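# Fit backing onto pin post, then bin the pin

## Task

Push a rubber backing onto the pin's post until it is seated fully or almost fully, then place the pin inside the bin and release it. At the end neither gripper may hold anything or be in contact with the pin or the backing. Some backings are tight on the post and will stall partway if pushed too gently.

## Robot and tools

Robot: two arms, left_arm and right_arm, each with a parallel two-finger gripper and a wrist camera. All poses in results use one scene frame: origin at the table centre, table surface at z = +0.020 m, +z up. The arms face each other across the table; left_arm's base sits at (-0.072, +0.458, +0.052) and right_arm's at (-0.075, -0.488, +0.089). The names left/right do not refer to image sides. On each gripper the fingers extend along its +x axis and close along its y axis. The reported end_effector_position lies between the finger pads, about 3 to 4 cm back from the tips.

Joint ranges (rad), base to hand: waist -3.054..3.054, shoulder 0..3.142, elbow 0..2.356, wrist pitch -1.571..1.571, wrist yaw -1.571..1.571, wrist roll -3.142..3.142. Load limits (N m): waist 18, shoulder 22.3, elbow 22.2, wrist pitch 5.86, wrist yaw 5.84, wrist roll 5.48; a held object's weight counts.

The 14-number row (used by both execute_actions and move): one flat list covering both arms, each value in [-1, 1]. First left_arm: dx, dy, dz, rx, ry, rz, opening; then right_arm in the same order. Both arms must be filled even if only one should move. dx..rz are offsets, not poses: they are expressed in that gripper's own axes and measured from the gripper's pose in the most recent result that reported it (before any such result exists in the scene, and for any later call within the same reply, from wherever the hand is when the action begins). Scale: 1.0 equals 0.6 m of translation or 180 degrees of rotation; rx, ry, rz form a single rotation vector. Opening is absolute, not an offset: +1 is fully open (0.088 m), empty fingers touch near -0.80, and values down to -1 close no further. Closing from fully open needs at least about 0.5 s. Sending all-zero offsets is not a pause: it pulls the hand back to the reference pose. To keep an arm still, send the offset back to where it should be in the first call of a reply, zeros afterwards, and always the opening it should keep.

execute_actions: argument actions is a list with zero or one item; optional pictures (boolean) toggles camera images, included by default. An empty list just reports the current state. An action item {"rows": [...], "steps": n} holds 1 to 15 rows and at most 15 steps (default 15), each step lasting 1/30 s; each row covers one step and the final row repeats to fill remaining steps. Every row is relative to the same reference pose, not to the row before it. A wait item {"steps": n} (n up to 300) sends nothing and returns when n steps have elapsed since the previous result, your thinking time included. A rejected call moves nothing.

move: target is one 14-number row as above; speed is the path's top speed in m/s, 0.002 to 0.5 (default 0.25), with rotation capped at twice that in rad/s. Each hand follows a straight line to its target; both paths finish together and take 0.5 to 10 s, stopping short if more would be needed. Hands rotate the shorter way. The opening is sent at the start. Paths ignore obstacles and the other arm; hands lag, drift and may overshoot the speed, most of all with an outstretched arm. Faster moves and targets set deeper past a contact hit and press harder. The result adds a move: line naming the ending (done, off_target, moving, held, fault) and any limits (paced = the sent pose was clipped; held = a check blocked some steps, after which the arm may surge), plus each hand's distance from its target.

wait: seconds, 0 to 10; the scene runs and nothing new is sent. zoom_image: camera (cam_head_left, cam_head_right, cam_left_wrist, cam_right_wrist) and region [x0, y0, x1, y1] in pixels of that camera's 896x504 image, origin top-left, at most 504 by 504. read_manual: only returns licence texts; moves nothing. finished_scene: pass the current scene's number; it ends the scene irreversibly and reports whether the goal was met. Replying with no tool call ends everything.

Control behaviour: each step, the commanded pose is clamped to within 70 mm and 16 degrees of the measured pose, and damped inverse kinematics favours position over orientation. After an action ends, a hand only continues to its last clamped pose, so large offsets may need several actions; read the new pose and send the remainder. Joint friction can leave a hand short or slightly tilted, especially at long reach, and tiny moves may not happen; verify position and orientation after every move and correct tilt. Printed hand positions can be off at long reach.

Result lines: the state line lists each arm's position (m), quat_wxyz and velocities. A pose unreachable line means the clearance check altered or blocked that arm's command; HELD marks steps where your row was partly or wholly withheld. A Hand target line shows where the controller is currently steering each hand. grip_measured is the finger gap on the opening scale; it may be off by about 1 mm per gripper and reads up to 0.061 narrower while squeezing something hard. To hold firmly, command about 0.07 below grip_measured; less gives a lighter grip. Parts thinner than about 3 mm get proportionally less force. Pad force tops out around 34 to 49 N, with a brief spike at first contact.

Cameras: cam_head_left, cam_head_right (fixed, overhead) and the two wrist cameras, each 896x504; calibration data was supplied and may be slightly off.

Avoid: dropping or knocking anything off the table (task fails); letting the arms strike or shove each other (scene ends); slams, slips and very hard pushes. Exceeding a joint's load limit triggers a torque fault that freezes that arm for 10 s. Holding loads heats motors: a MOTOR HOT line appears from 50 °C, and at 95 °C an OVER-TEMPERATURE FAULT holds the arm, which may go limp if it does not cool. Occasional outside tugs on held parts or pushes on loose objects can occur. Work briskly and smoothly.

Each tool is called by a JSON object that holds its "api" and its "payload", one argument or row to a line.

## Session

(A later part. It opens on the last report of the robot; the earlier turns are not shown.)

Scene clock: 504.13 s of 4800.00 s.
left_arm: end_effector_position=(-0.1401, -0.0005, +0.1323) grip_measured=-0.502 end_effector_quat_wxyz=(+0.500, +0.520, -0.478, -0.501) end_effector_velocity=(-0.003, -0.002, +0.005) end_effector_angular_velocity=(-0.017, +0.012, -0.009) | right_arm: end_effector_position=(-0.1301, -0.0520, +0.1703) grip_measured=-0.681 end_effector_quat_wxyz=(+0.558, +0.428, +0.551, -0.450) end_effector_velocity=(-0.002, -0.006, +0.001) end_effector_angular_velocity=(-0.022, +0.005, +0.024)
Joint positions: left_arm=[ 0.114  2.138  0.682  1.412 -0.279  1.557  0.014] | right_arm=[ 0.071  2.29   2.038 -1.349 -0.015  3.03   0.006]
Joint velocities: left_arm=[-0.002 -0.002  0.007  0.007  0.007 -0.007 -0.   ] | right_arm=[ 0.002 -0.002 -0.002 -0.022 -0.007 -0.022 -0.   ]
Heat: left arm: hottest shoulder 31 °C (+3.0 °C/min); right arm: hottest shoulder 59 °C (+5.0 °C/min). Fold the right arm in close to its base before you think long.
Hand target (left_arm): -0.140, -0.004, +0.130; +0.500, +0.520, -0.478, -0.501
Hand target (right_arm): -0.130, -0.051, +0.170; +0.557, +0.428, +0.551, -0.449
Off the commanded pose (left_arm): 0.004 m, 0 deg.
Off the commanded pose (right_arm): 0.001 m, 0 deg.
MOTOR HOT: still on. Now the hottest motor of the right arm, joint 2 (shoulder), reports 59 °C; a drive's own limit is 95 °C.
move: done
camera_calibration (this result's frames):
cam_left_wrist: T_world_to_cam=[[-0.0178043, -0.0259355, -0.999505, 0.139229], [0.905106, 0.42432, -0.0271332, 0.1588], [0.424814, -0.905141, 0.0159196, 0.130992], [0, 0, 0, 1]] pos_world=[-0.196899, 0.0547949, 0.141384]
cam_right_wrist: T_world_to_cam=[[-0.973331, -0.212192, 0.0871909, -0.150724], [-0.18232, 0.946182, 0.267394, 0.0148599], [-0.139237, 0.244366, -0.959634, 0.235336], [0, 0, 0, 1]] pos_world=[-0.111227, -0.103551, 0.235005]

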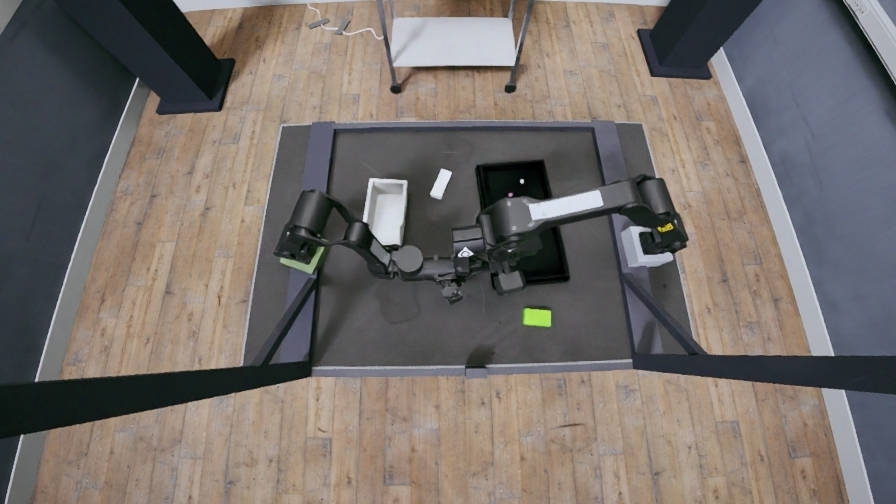

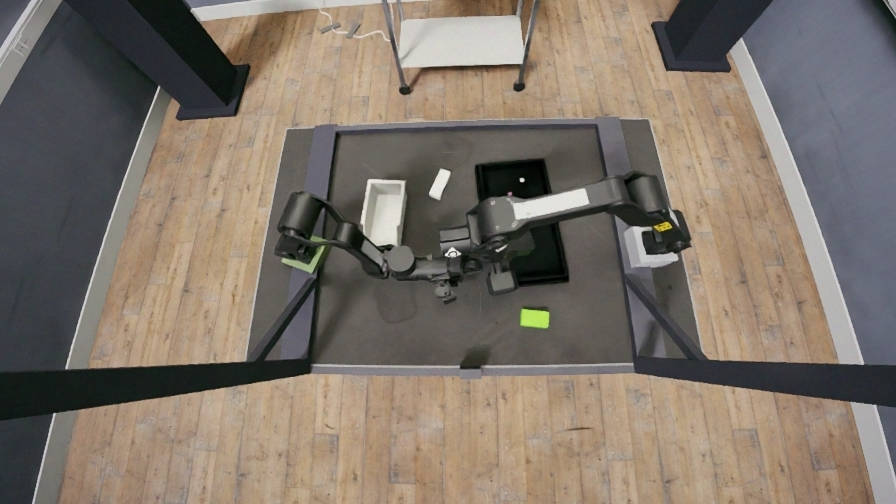

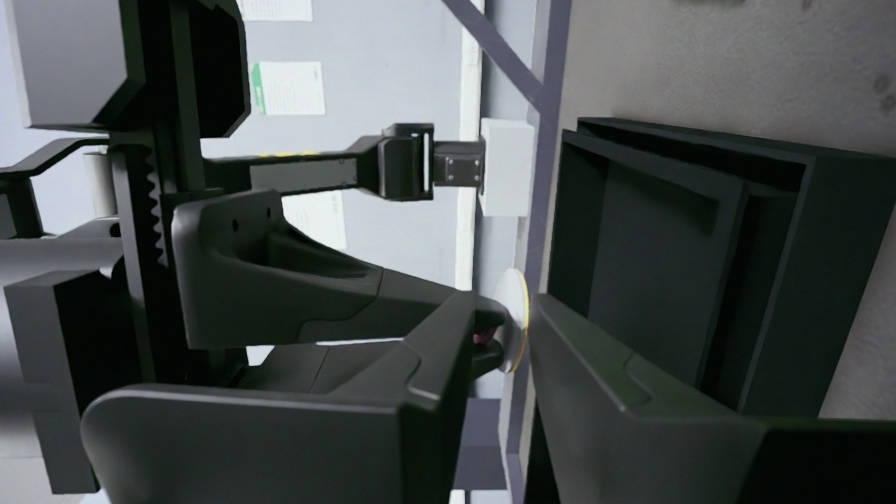

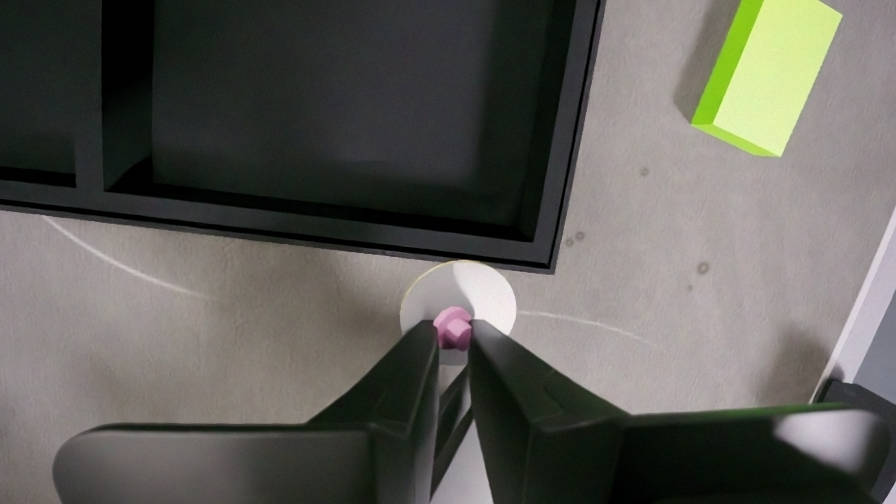

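{"api": "move", "payload": {
  "target": [0,0,0,0,0,0,-0.5,-0.012,0,0,0,0,0,-0.75],
  "speed": 0.02
}}

{"api": "move", "payload": {
  "target": [0.014,-0.003,0,0,0,0,-0.5,0,0,0,0,0,0,-0.75],
  "speed": 0.02
}}

Scene clock: 507.13 s of 4800.00 s.
left_arm: end_effector_position=(-0.1400, -0.0007, +0.1323) grip_measured=-0.502 end_effector_quat_wxyz=(+0.500, +0.520, -0.478, -0.501) end_effector_velocity=(+0.000, +0.001, +0.004) end_effector_angular_velocity=(-0.012, -0.005, +0.005) | right_arm: end_effector_position=(-0.1300, -0.0529, +0.1756) grip_measured=-0.681 end_effector_quat_wxyz=(+0.559, +0.427, +0.549, -0.451) end_effector_velocity=(+0.003, -0.003, +0.003) end_effector_angular_velocity=(-0.011, -0.008, +0.020)
Joint positions: left_arm=[ 0.114  2.138  0.683  1.411 -0.278  1.557  0.014] | right_arm=[ 0.071  2.29   2.059 -1.374 -0.015  3.03   0.006]
Joint velocities: left_arm=[-0.002 -0.007 -0.002  0.007 -0.007  0.007 -0.   ] | right_arm=[-0.002 -0.002  0.007 -0.022  0.007 -0.022  0.   ]
Heat: left arm: hottest shoulder 31 °C (+2.0 °C/min); right arm: hottest shoulder 59 °C (+5.0 °C/min). Fold the right arm in close to its base before you think long.
Hand target (left_arm): -0.140, -0.001, +0.132; +0.500, +0.520, -0.478, -0.501
Hand target (right_arm): -0.130, -0.052, +0.177; +0.558, +0.428, +0.550, -0.450
Off the commanded pose (left_arm): 0.000 m, 0 deg.
Off the commanded pose (right_arm): 0.002 m, 0 deg.
MOTOR HOT: still on. Now the hottest motor of the right arm, joint 2 (shoulder), reports 59 °C; a drive's own limit is 95 °C.
move: done
camera_calibration (this result's frames):
cam_left_wrist: T_world_to_cam=[[-0.017731, -0.0255609, -0.999516, 0.139223], [0.905107, 0.424331, -0.0269078, 0.158786], [0.424813, -0.905146, 0.0156116, 0.130819], [0, 0, 0, 1]] pos_world=[-0.196824, 0.0545911, 0.141386]
cam_right_wrist: T_world_to_cam=[[-0.973374, -0.211828, 0.0875863, -0.151329], [-0.182453, 0.947287, 0.263358, 0.0150608], [-0.138756, 0.240366, -0.960714, 0.240719], [0, 0, 0, 1]] pos_world=[-0.111151, -0.104183, 0.24055]

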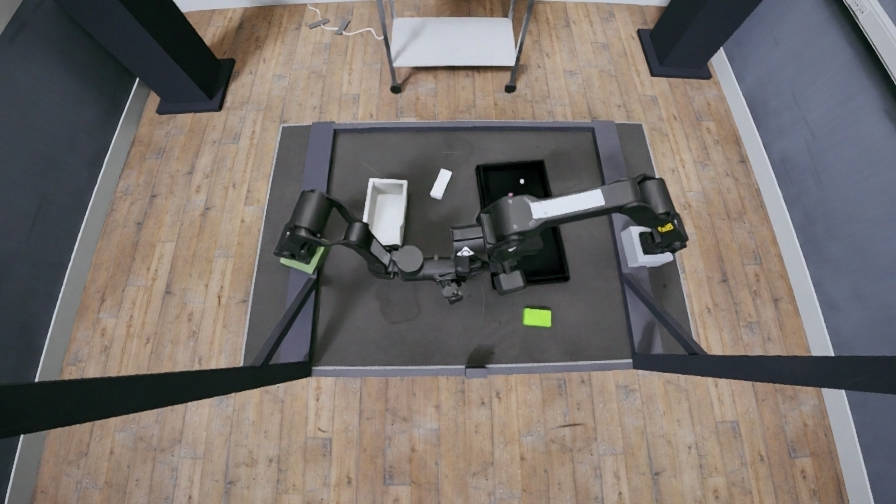

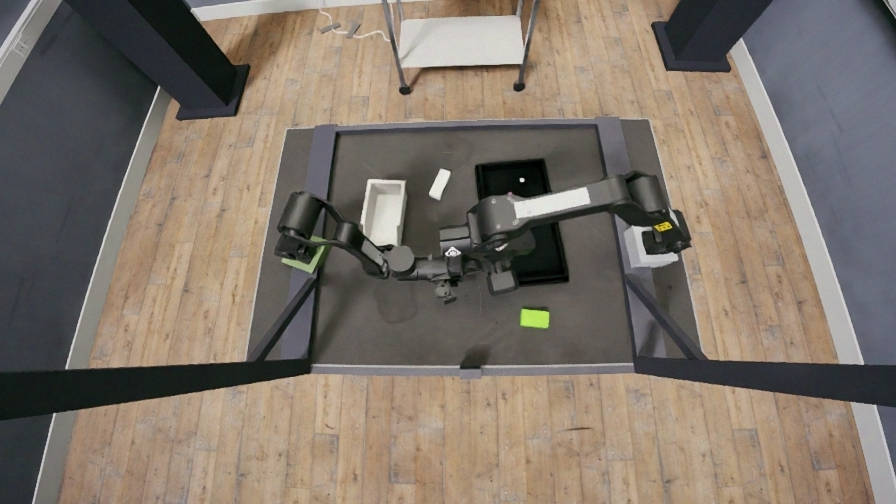

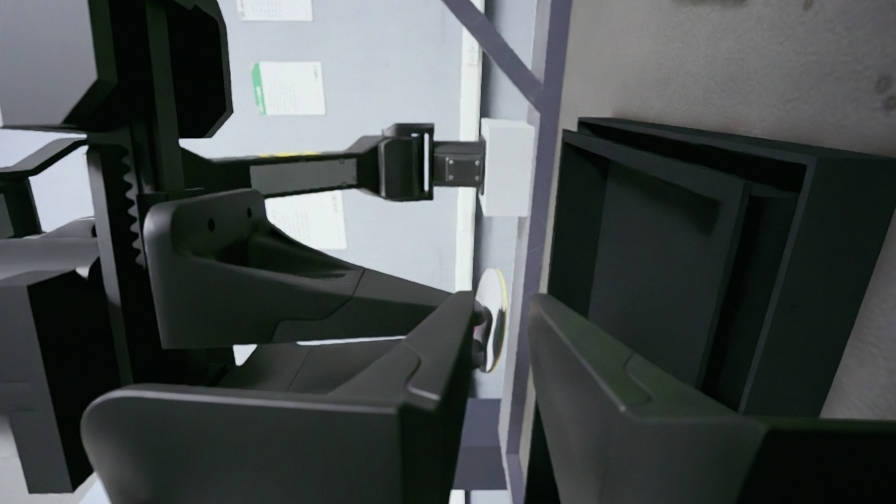

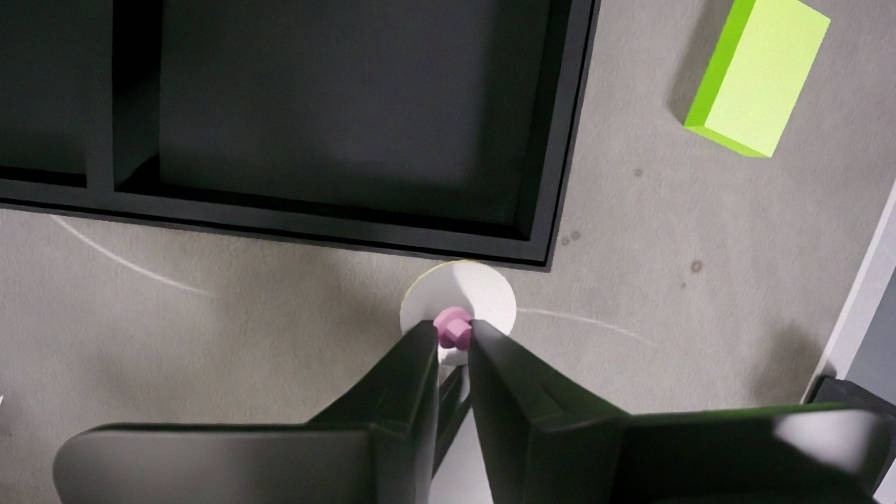

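Scene clock: 507.83 s of 4800.00 s.
left_arm: end_effector_position=(-0.1403, -0.0053, +0.1328) grip_measured=-0.502 end_effector_quat_wxyz=(+0.501, +0.519, -0.479, -0.500) end_effector_velocity=(-0.001, -0.002, -0.002) end_effector_angular_velocity=(+0.012, +0.004, +0.005) | right_arm: end_effector_position=(-0.1299, -0.0540, +0.1757) grip_measured=-0.681 end_effector_quat_wxyz=(+0.560, +0.425, +0.548, -0.452) end_effector_velocity=(+0.000, -0.002, +0.001) end_effector_angular_velocity=(-0.008, +0.007, +0.019)
Joint positions: left_arm=[ 0.117  2.146  0.703  1.402 -0.275  1.557  0.014] | right_arm=[ 0.071  2.29   2.059 -1.379 -0.015  3.03   0.006]
Joint velocities: left_arm=[-0.002  0.002  0.012 -0.022 -0.007 -0.007 -0.   ] | right_arm=[-0.002 -0.002 -0.002 -0.007 -0.007 -0.022 -0.   ]
Heat: left arm: hottest shoulder 31 °C (+2.0 °C/min); right arm: hottest shoulder 59 °C (+5.1 °C/min). Fold the right arm in close to its base before you think long.
Hand target (left_arm): -0.140, -0.009, +0.130; +0.500, +0.520, -0.478, -0.501
Hand target (right_arm): -0.130, -0.053, +0.176; +0.559, +0.427, +0.549, -0.451
Off the commanded pose (left_arm): 0.005 m, 0 deg.
Off the commanded pose (right_arm): 0.001 m, 0 deg.
MOTOR HOT: still on. Now the hottest motor of the right arm, joint 2 (shoulder), reports 59 °C; a drive's own limit is 95 °C.
move: done
camera_calibration (this result's frames):
cam_left_wrist: T_world_to_cam=[[-0.0184914, -0.0281187, -0.999434, 0.139498], [0.905247, 0.423917, -0.0286755, 0.161252], [0.424483, -0.905265, 0.0176155, 0.126466], [0, 0, 0, 1]] pos_world=[-0.197076, 0.0500504, 0.141815]
cam_right_wrist: T_world_to_cam=[[-0.97343, -0.211362, 0.0880872, -0.151513], [-0.18262, 0.94867, 0.258215, 0.0171267], [-0.138143, 0.235268, -0.962063, 0.241098], [0, 0, 0, 1]] pos_world=[-0.111054, -0.104994, 0.240876]

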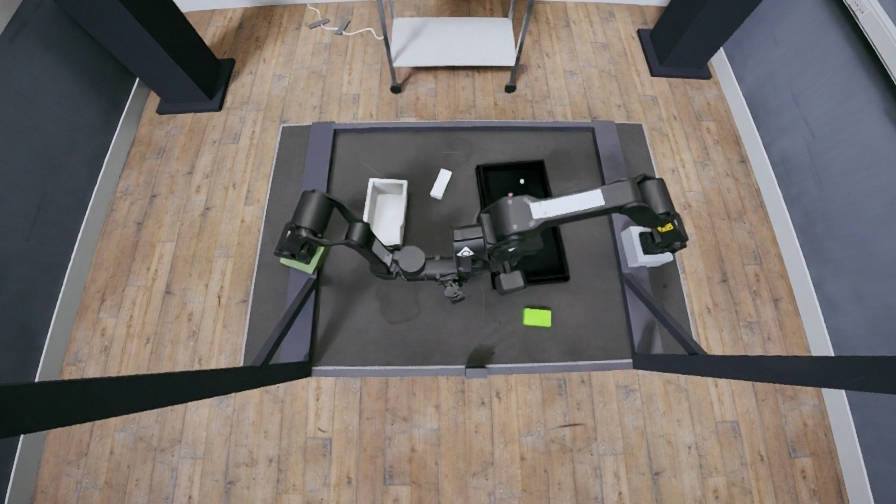

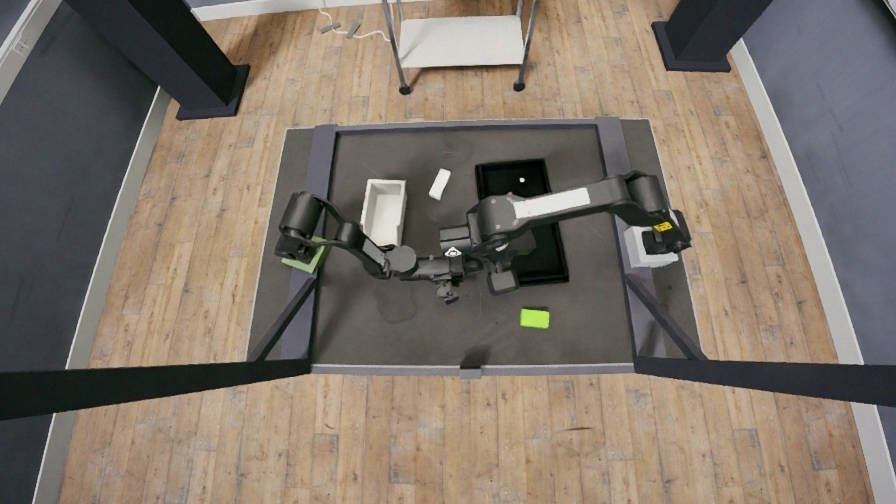

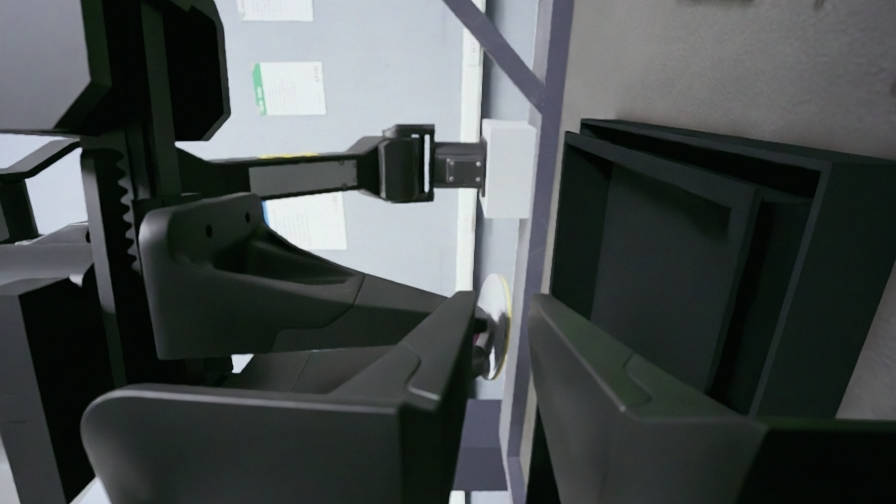

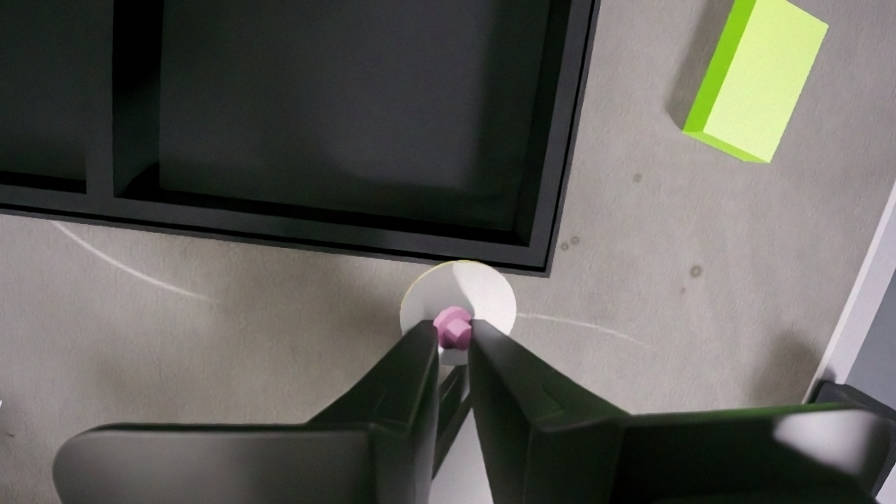

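{"api": "move", "payload": {
  "target": [0.008,-0.002,0,0,0,0,-1,0,0,0,0,0,0,-0.75],
  "speed": 0.02
}}

Scene clock: 510.23 s of 4800.00 s.
left_arm: end_effector_position=(-0.1410, -0.0068, +0.1326) grip_measured=-0.785 end_effector_quat_wxyz=(+0.500, +0.519, -0.479, -0.501) end_effector_velocity=(-0.000, -0.000, -0.005) end_effector_angular_velocity=(+0.020, +0.017, +0.006) | right_arm: end_effector_position=(-0.1299, -0.0541, +0.1757) grip_measured=-0.681 end_effector_quat_wxyz=(+0.560, +0.425, +0.548, -0.452) end_effector_velocity=(-0.002, -0.005, +0.001) end_effector_angular_velocity=(-0.024, +0.020, +0.019)
Joint positions: left_arm=[ 0.117  2.148  0.709  1.396 -0.272  1.557  0.001] | right_arm=[ 0.071  2.29   2.059 -1.38  -0.015  3.03   0.006]
Joint velocities: left_arm=[-0.002  0.002  0.002 -0.022 -0.007 -0.022 -0.   ] | right_arm=[-0.002 -0.002 -0.002 -0.022 -0.022 -0.022 -0.   ]
Heat: left arm: hottest shoulder 31 °C (+1.0 °C/min); right arm: hottest shoulder 59 °C (+4.1 °C/min). Fold the right arm in close to its base before you think long.
Hand target (left_arm): -0.140, -0.010, +0.132; +0.501, +0.519, -0.479, -0.500
Hand target (right_arm): -0.130, -0.054, +0.176; +0.560, +0.425, +0.548, -0.452
Off the commanded pose (left_arm): 0.004 m, 0 deg.
Off the commanded pose (right_arm): 0.000 m, 0 deg.
MOTOR HOT: still on. Now the hottest motor of the right arm, joint 2 (shoulder), reports 59 °C; a drive's own limit is 95 °C.
move: done
camera_calibration (this result's frames):
cam_left_wrist: T_world_to_cam=[[-0.0184502, -0.0269163, -0.999467, 0.139267], [0.906539, 0.421187, -0.0280776, 0.162581], [0.421719, -0.906574, 0.0166297, 0.125144], [0, 0, 0, 1]] pos_world=[-0.197592, 0.0487235, 0.141676]
cam_right_wrist: T_world_to_cam=[[-0.973434, -0.211329, 0.0881229, -0.151526], [-0.182631, 0.948768, 0.257847, 0.0172743], [-0.138099, 0.234903, -0.962159, 0.241125], [0, 0, 0, 1]] pos_world=[-0.111047, -0.105052, 0.240899]

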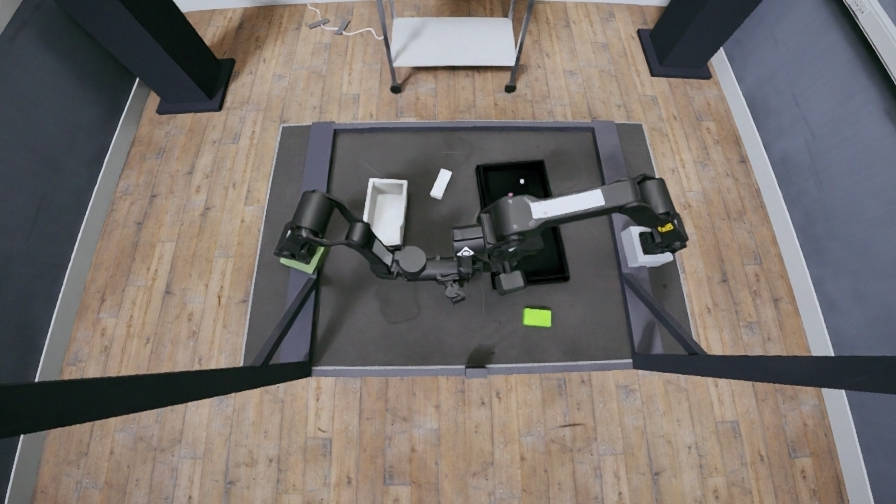

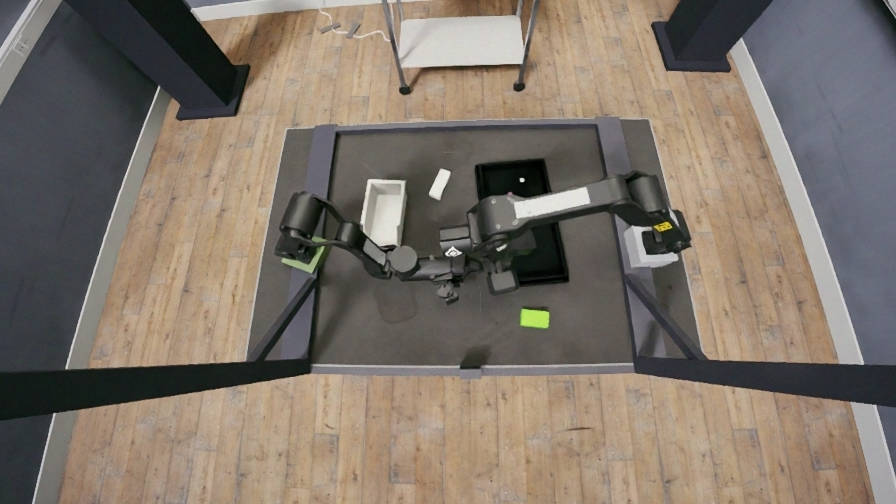

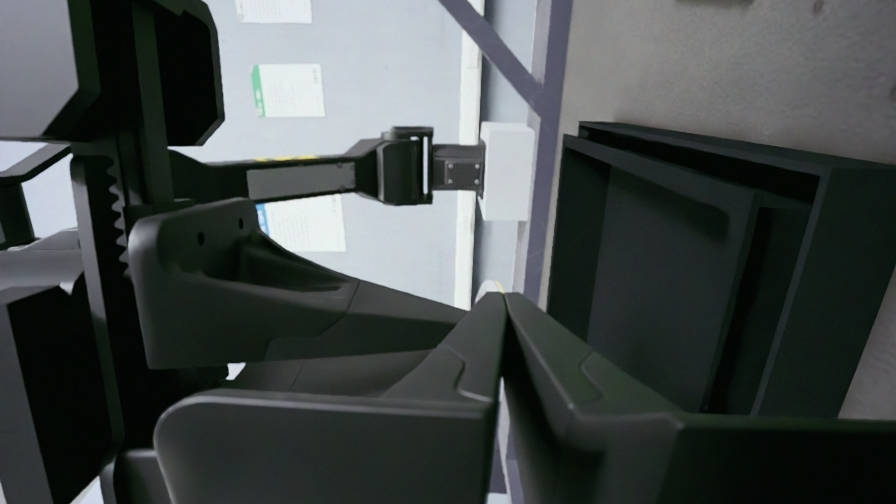

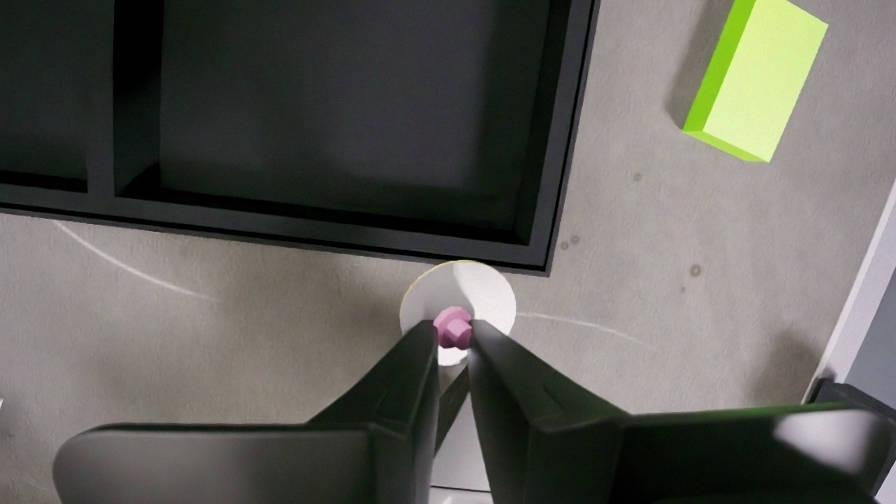

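{"api": "move", "payload": {
  "target": [0.012,-0.025,0,0,0,0,-1,-0.06,0,0,0,0,0,-0.75],
  "speed": 0.015
}}

Scene clock: 517.87 s of 4800.00 s.
left_arm: end_effector_position=(-0.1412, -0.0114, +0.1198) grip_measured=-0.785 end_effector_quat_wxyz=(+0.500, +0.519, -0.479, -0.501) end_effector_velocity=(-0.002, +0.001, -0.003) end_effector_angular_velocity=(+0.011, +0.019, +0.001) | right_arm: end_effector_position=(-0.1299, -0.0540, +0.2170) grip_measured=-0.681 end_effector_quat_wxyz=(+0.557, +0.429, +0.551, -0.449) end_effector_velocity=(-0.000, -0.000, +0.001) end_effector_angular_velocity=(-0.003, +0.007, +0.005)
Joint positions: left_arm=[ 0.12   2.211  0.733  1.435 -0.269  1.557  0.001] | right_arm=[ 0.071  2.296  2.235 -1.536 -0.015  3.03   0.006]
Joint velocities: left_arm=[-0.007  0.002 -0.002 -0.007 -0.007 -0.022 -0.   ] | right_arm=[-0.002  0.002  0.007 -0.007 -0.007 -0.007  0.   ]
Heat: left arm: hottest shoulder 31 °C (+0.0 °C/min); right arm: hottest shoulder 59 °C (+3.0 °C/min). Fold the right arm in close to its base before you think long.
Hand target (left_arm): -0.141, -0.013, +0.117; +0.500, +0.519, -0.479, -0.502
Hand target (right_arm): -0.129, -0.053, +0.212; +0.560, +0.425, +0.548, -0.452
Off the commanded pose (left_arm): 0.003 m, 0 deg.
Off the commanded pose (right_arm): 0.006 m, 1 deg.
MOTOR HOT: still on. Now the hottest motor of the right arm, joint 2 (shoulder), reports 59 °C; a drive's own limit is 95 °C.
After step 90, 1.97 s passed at rest.
move: done
camera_calibration (this result's frames):
cam_left_wrist: T_world_to_cam=[[-0.0185869, -0.0268793, -0.999466, 0.126264], [0.906695, 0.420845, -0.0281797, 0.164412], [0.421378, -0.906734, 0.0165492, 0.12126], [0, 0, 0, 1]] pos_world=[-0.197821, 0.044153, 0.128823]
cam_right_wrist: T_world_to_cam=[[-0.973295, -0.212489, 0.0868663, -0.154929], [-0.18221, 0.945265, 0.270692, 0.00358862], [-0.139631, 0.247635, -0.958739, 0.280601], [0, 0, 0, 1]] pos_world=[-0.110957, -0.1058, 0.28151]

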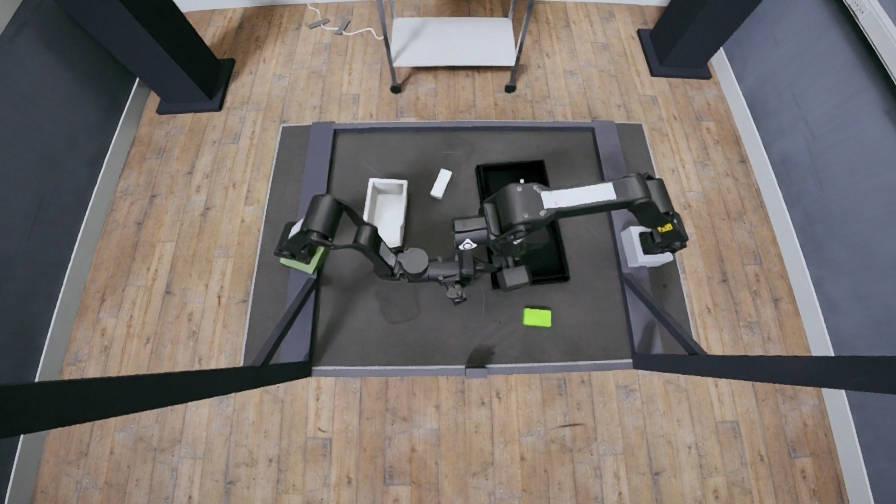

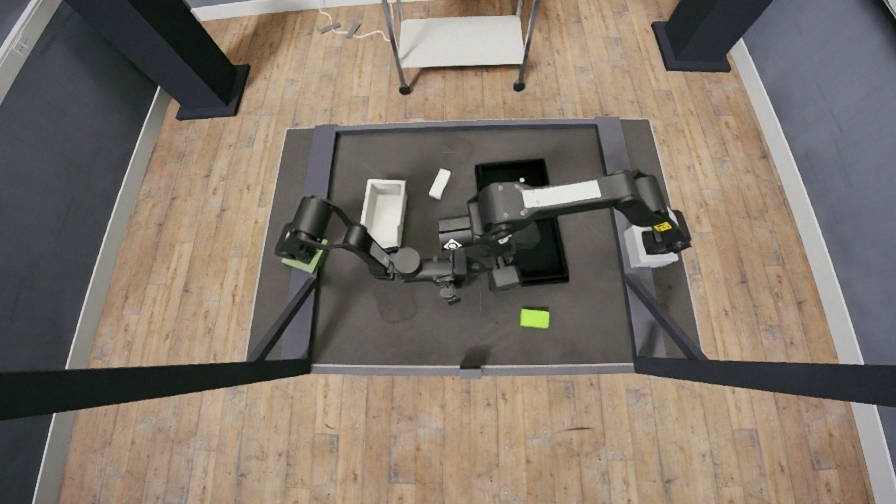

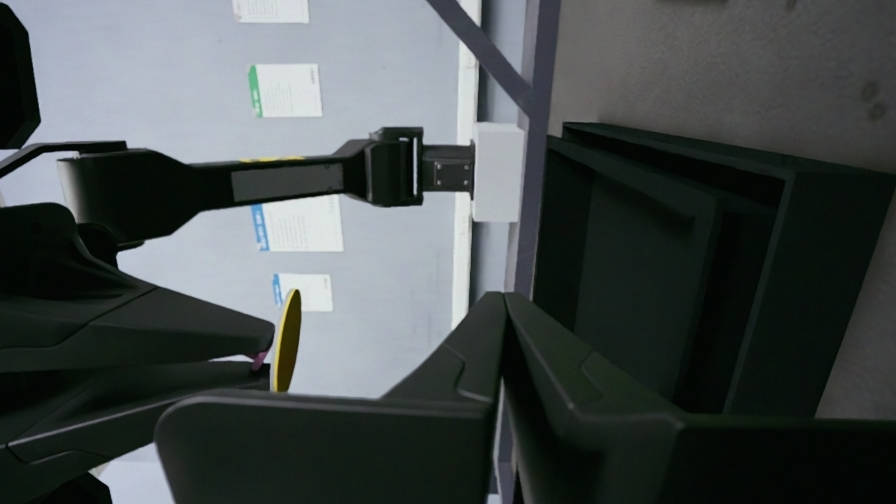

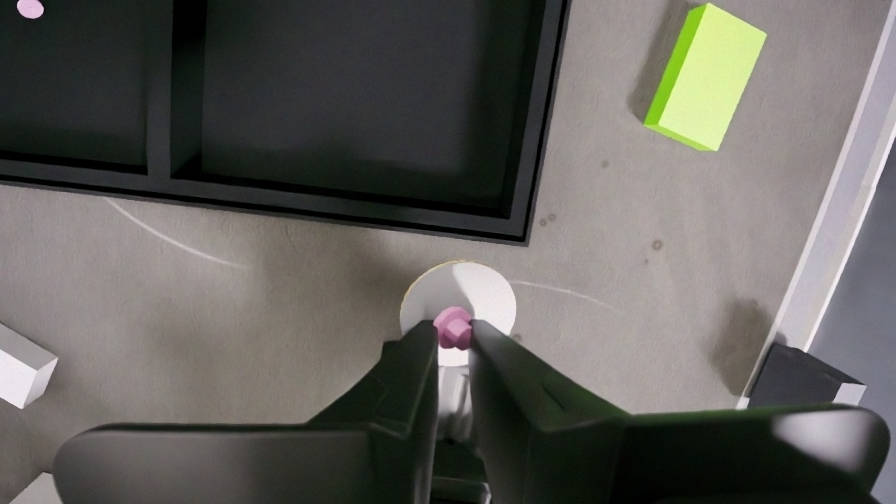

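{"api": "zoom_image", "payload": {
  "camera": "cam_left_wrist",
  "region": [210,270,340,400]
}}

Region (210, 270, 340, 400) of cam_left_wrist's 896x504 image, scaled by 3.877, with more detail than that image has.

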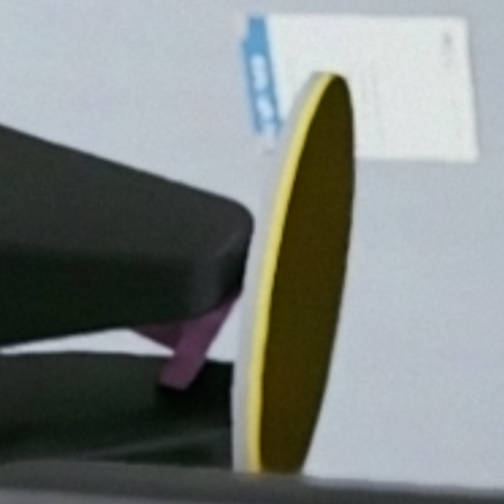

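{"api": "move", "payload": {
  "target": [-0.17,0.01,0,0,0,0,-1,0,0,-0.03,0,0,0,-0.75],
  "speed": 0.15
}}

{"api": "move", "payload": {
  "target": [0,0,0,0,0,0,-1,0.235,0,0,0,0,0,-0.75],
  "speed": 0.1
}}

Scene clock: 528.40 s of 4800.00 s.
left_arm: end_effector_position=(-0.1442, +0.0883, +0.1265) grip_measured=-0.785 end_effector_quat_wxyz=(+0.486, +0.534, -0.467, -0.511) end_effector_velocity=(-0.001, +0.003, -0.000) end_effector_angular_velocity=(+0.006, +0.004, +0.001) | right_arm: end_effector_position=(-0.1322, -0.0391, +0.2222) grip_measured=-0.681 end_effector_quat_wxyz=(+0.548, +0.438, +0.561, -0.440) end_effector_velocity=(+0.000, -0.001, +0.002) end_effector_angular_velocity=(-0.003, +0.007, +0.005)
Joint positions: left_arm=[ 0.007  1.993  0.334  1.56  -0.385  1.54   0.001] | right_arm=[ 0.072  2.349  2.347 -1.559 -0.015  3.032  0.006]
Joint velocities: left_arm=[-0.007 -0.012 -0.012 -0.007 -0.007 -0.007 -0.   ] | right_arm=[-0.002 -0.002  0.002 -0.007 -0.007 -0.007 -0.   ]
Heat: left arm: hottest shoulder 31 °C (+0.0 °C/min); right arm: hottest shoulder 57 °C (+0.0 °C/min). Fold the right arm in close to its base before you think long.
Hand target (left_arm): -0.144, +0.090, +0.129; +0.489, +0.531, -0.467, -0.511
Hand target (right_arm): -0.134, -0.037, +0.216; +0.550, +0.436, +0.559, -0.442
Off the commanded pose (left_arm): 0.004 m, 3 deg.
Off the commanded pose (right_arm): 0.007 m, 2 deg.
MOTOR HOT: still on. Now the hottest motor of the right arm, joint 2 (shoulder), reports 57 °C; a drive's own limit is 95 °C.
joint sent to its limit (left arm) — the command would take joint 4 (wrist pitch) past its upper limit, so that joint was sent only as far as its limit.
joint sent to its limit (right arm) — the command would take joint 3 (elbow) past its upper limit, so that joint was sent only as far as its limit.
After step 90, 6.30 s passed at rest.
move: off_target (left_arm)
camera_calibration (this result's frames):
cam_left_wrist: T_world_to_cam=[[-0.0111071, 0.0241269, -0.999647, 0.132178], [0.905151, 0.425091, 0.00020258, 0.12111], [0.424946, -0.904829, -0.0265601, 0.218608], [0, 0, 0, 1]] pos_world=[-0.201051, 0.143131, 0.137913]
cam_right_wrist: T_world_to_cam=[[-0.973085, -0.214839, 0.0833631, -0.15376], [-0.180231, 0.934932, 0.305644, -0.0201831], [-0.143603, 0.282393, -0.94849, 0.280171], [0, 0, 0, 1]] pos_world=[-0.113026, -0.0932821, 0.284726]

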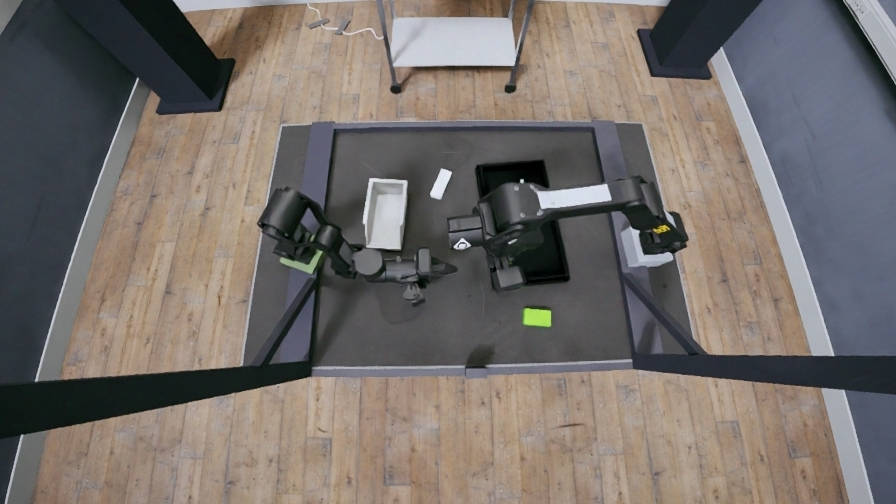

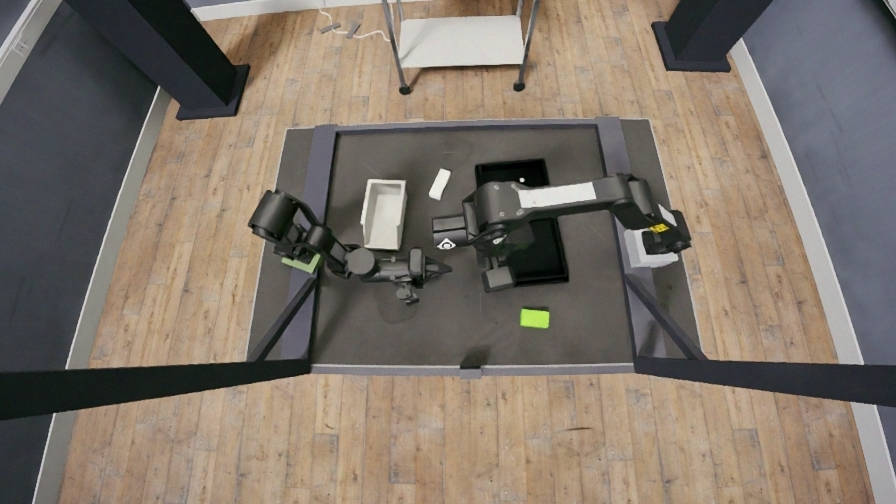

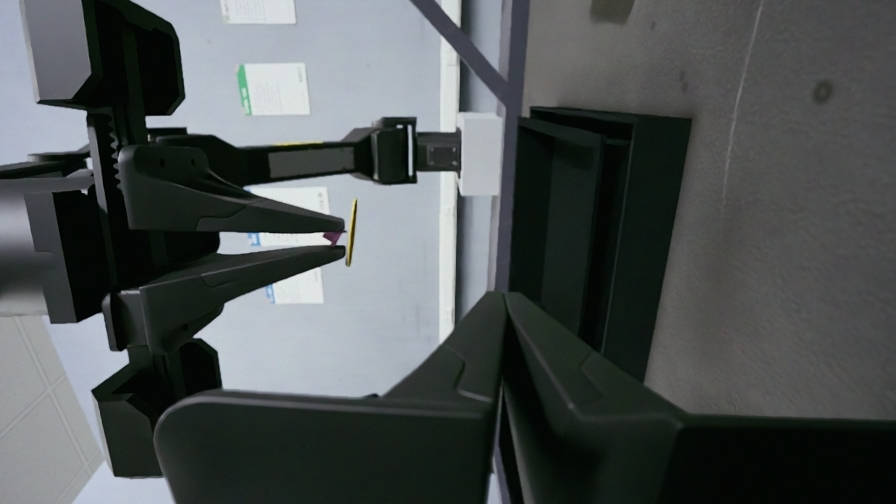

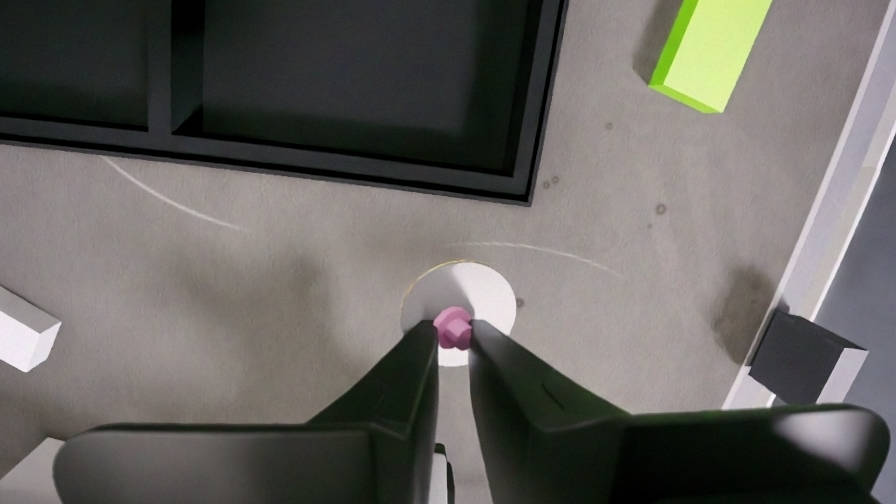

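Scene clock: 530.23 s of 4800.00 s.
left_arm: end_effector_position=(-0.1442, +0.0883, +0.1265) grip_measured=-0.785 end_effector_quat_wxyz=(+0.486, +0.534, -0.467, -0.511) end_effector_velocity=(+0.000, +0.001, -0.003) end_effector_angular_velocity=(+0.011, +0.002, +0.006) | right_arm: end_effector_position=(-0.1341, -0.0322, +0.0946) grip_measured=-0.681 end_effector_quat_wxyz=(+0.540, +0.446, +0.568, -0.432) end_effector_velocity=(+0.000, -0.002, +0.000) end_effector_angular_velocity=(-0.008, +0.006, +0.005)
Joint positions: left_arm=[ 0.007  1.993  0.334  1.56  -0.385  1.54   0.001] | right_arm=[ 0.074  2.359  1.853 -1.023 -0.015  3.034  0.006]
Joint velocities: left_arm=[-0.002  0.002 -0.002 -0.007 -0.007 -0.007 -0.   ] | right_arm=[-0.002 -0.002 -0.002 -0.007 -0.007 -0.007 -0.   ]
Heat: left arm: hottest shoulder 31 °C (+0.0 °C/min); right arm: hottest shoulder 57 °C (+0.0 °C/min). Fold the right arm in close to its base before you think long.
Hand target (left_arm): -0.144, +0.088, +0.126; +0.486, +0.534, -0.467, -0.511
Hand target (right_arm): -0.135, -0.038, +0.082; +0.548, +0.438, +0.561, -0.440
Off the commanded pose (left_arm): 0.000 m, 0 deg.
Off the commanded pose (right_arm): 0.015 m, 2 deg.
MOTOR HOT: still on. Now the hottest motor of the right arm, joint 2 (shoulder), reports 57 °C; a drive's own limit is 95 °C.
move: off_target (right_arm)
camera_calibration (this result's frames):
cam_left_wrist: T_world_to_cam=[[-0.0111071, 0.0241269, -0.999647, 0.132178], [0.905151, 0.425091, 0.00020258, 0.12111], [0.424946, -0.904829, -0.0265601, 0.218608], [0, 0, 0, 1]] pos_world=[-0.201051, 0.143131, 0.137913]
cam_right_wrist: T_world_to_cam=[[-0.972765, -0.217409, 0.0803833, -0.143243], [-0.178978, 0.924869, 0.335534, 0.00899379], [-0.147292, 0.312009, -0.938592, 0.156441], [0, 0, 0, 1]] pos_world=[-0.114689, -0.0882715, 0.155331]

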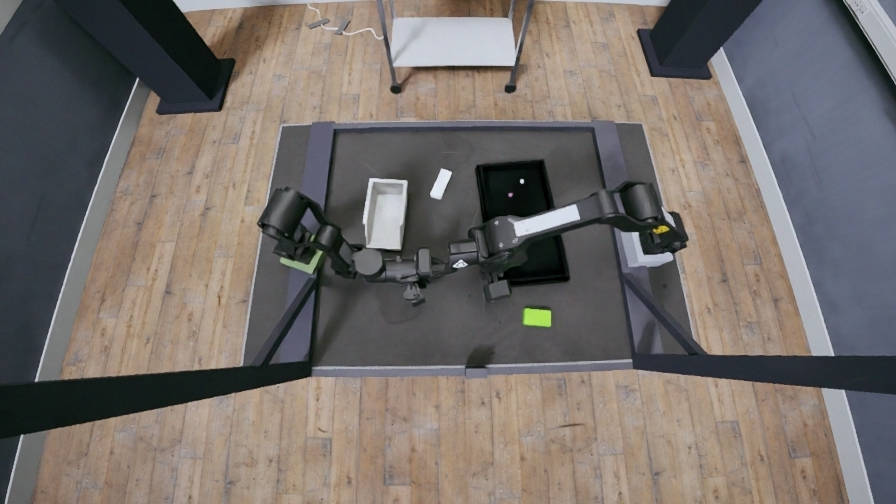

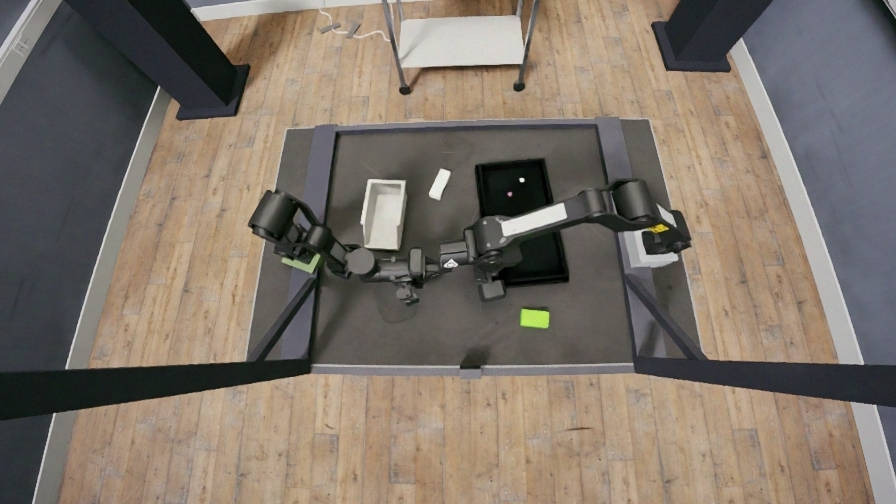

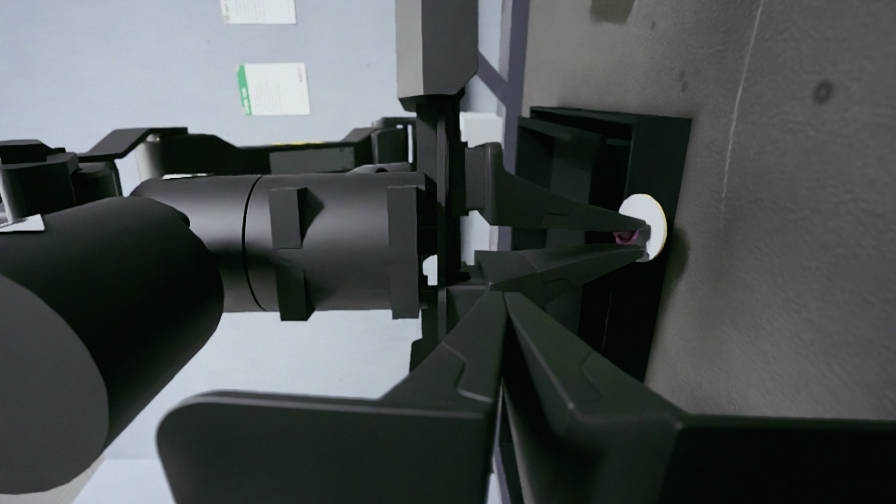

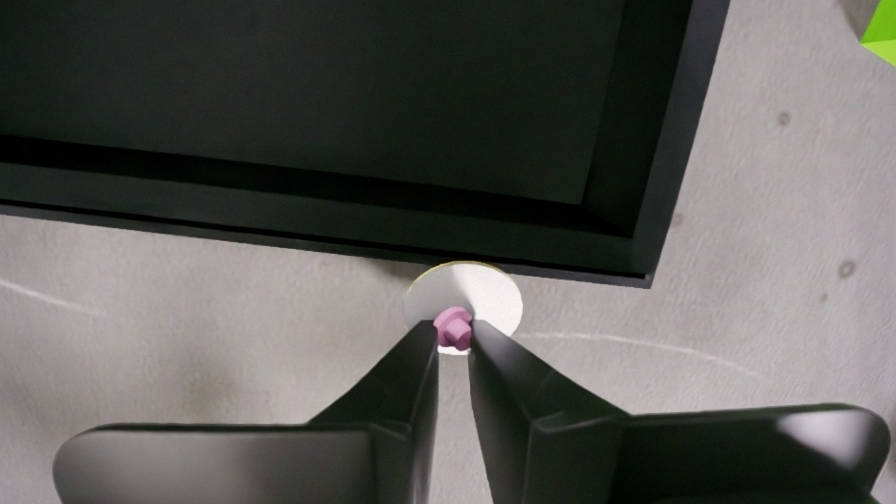

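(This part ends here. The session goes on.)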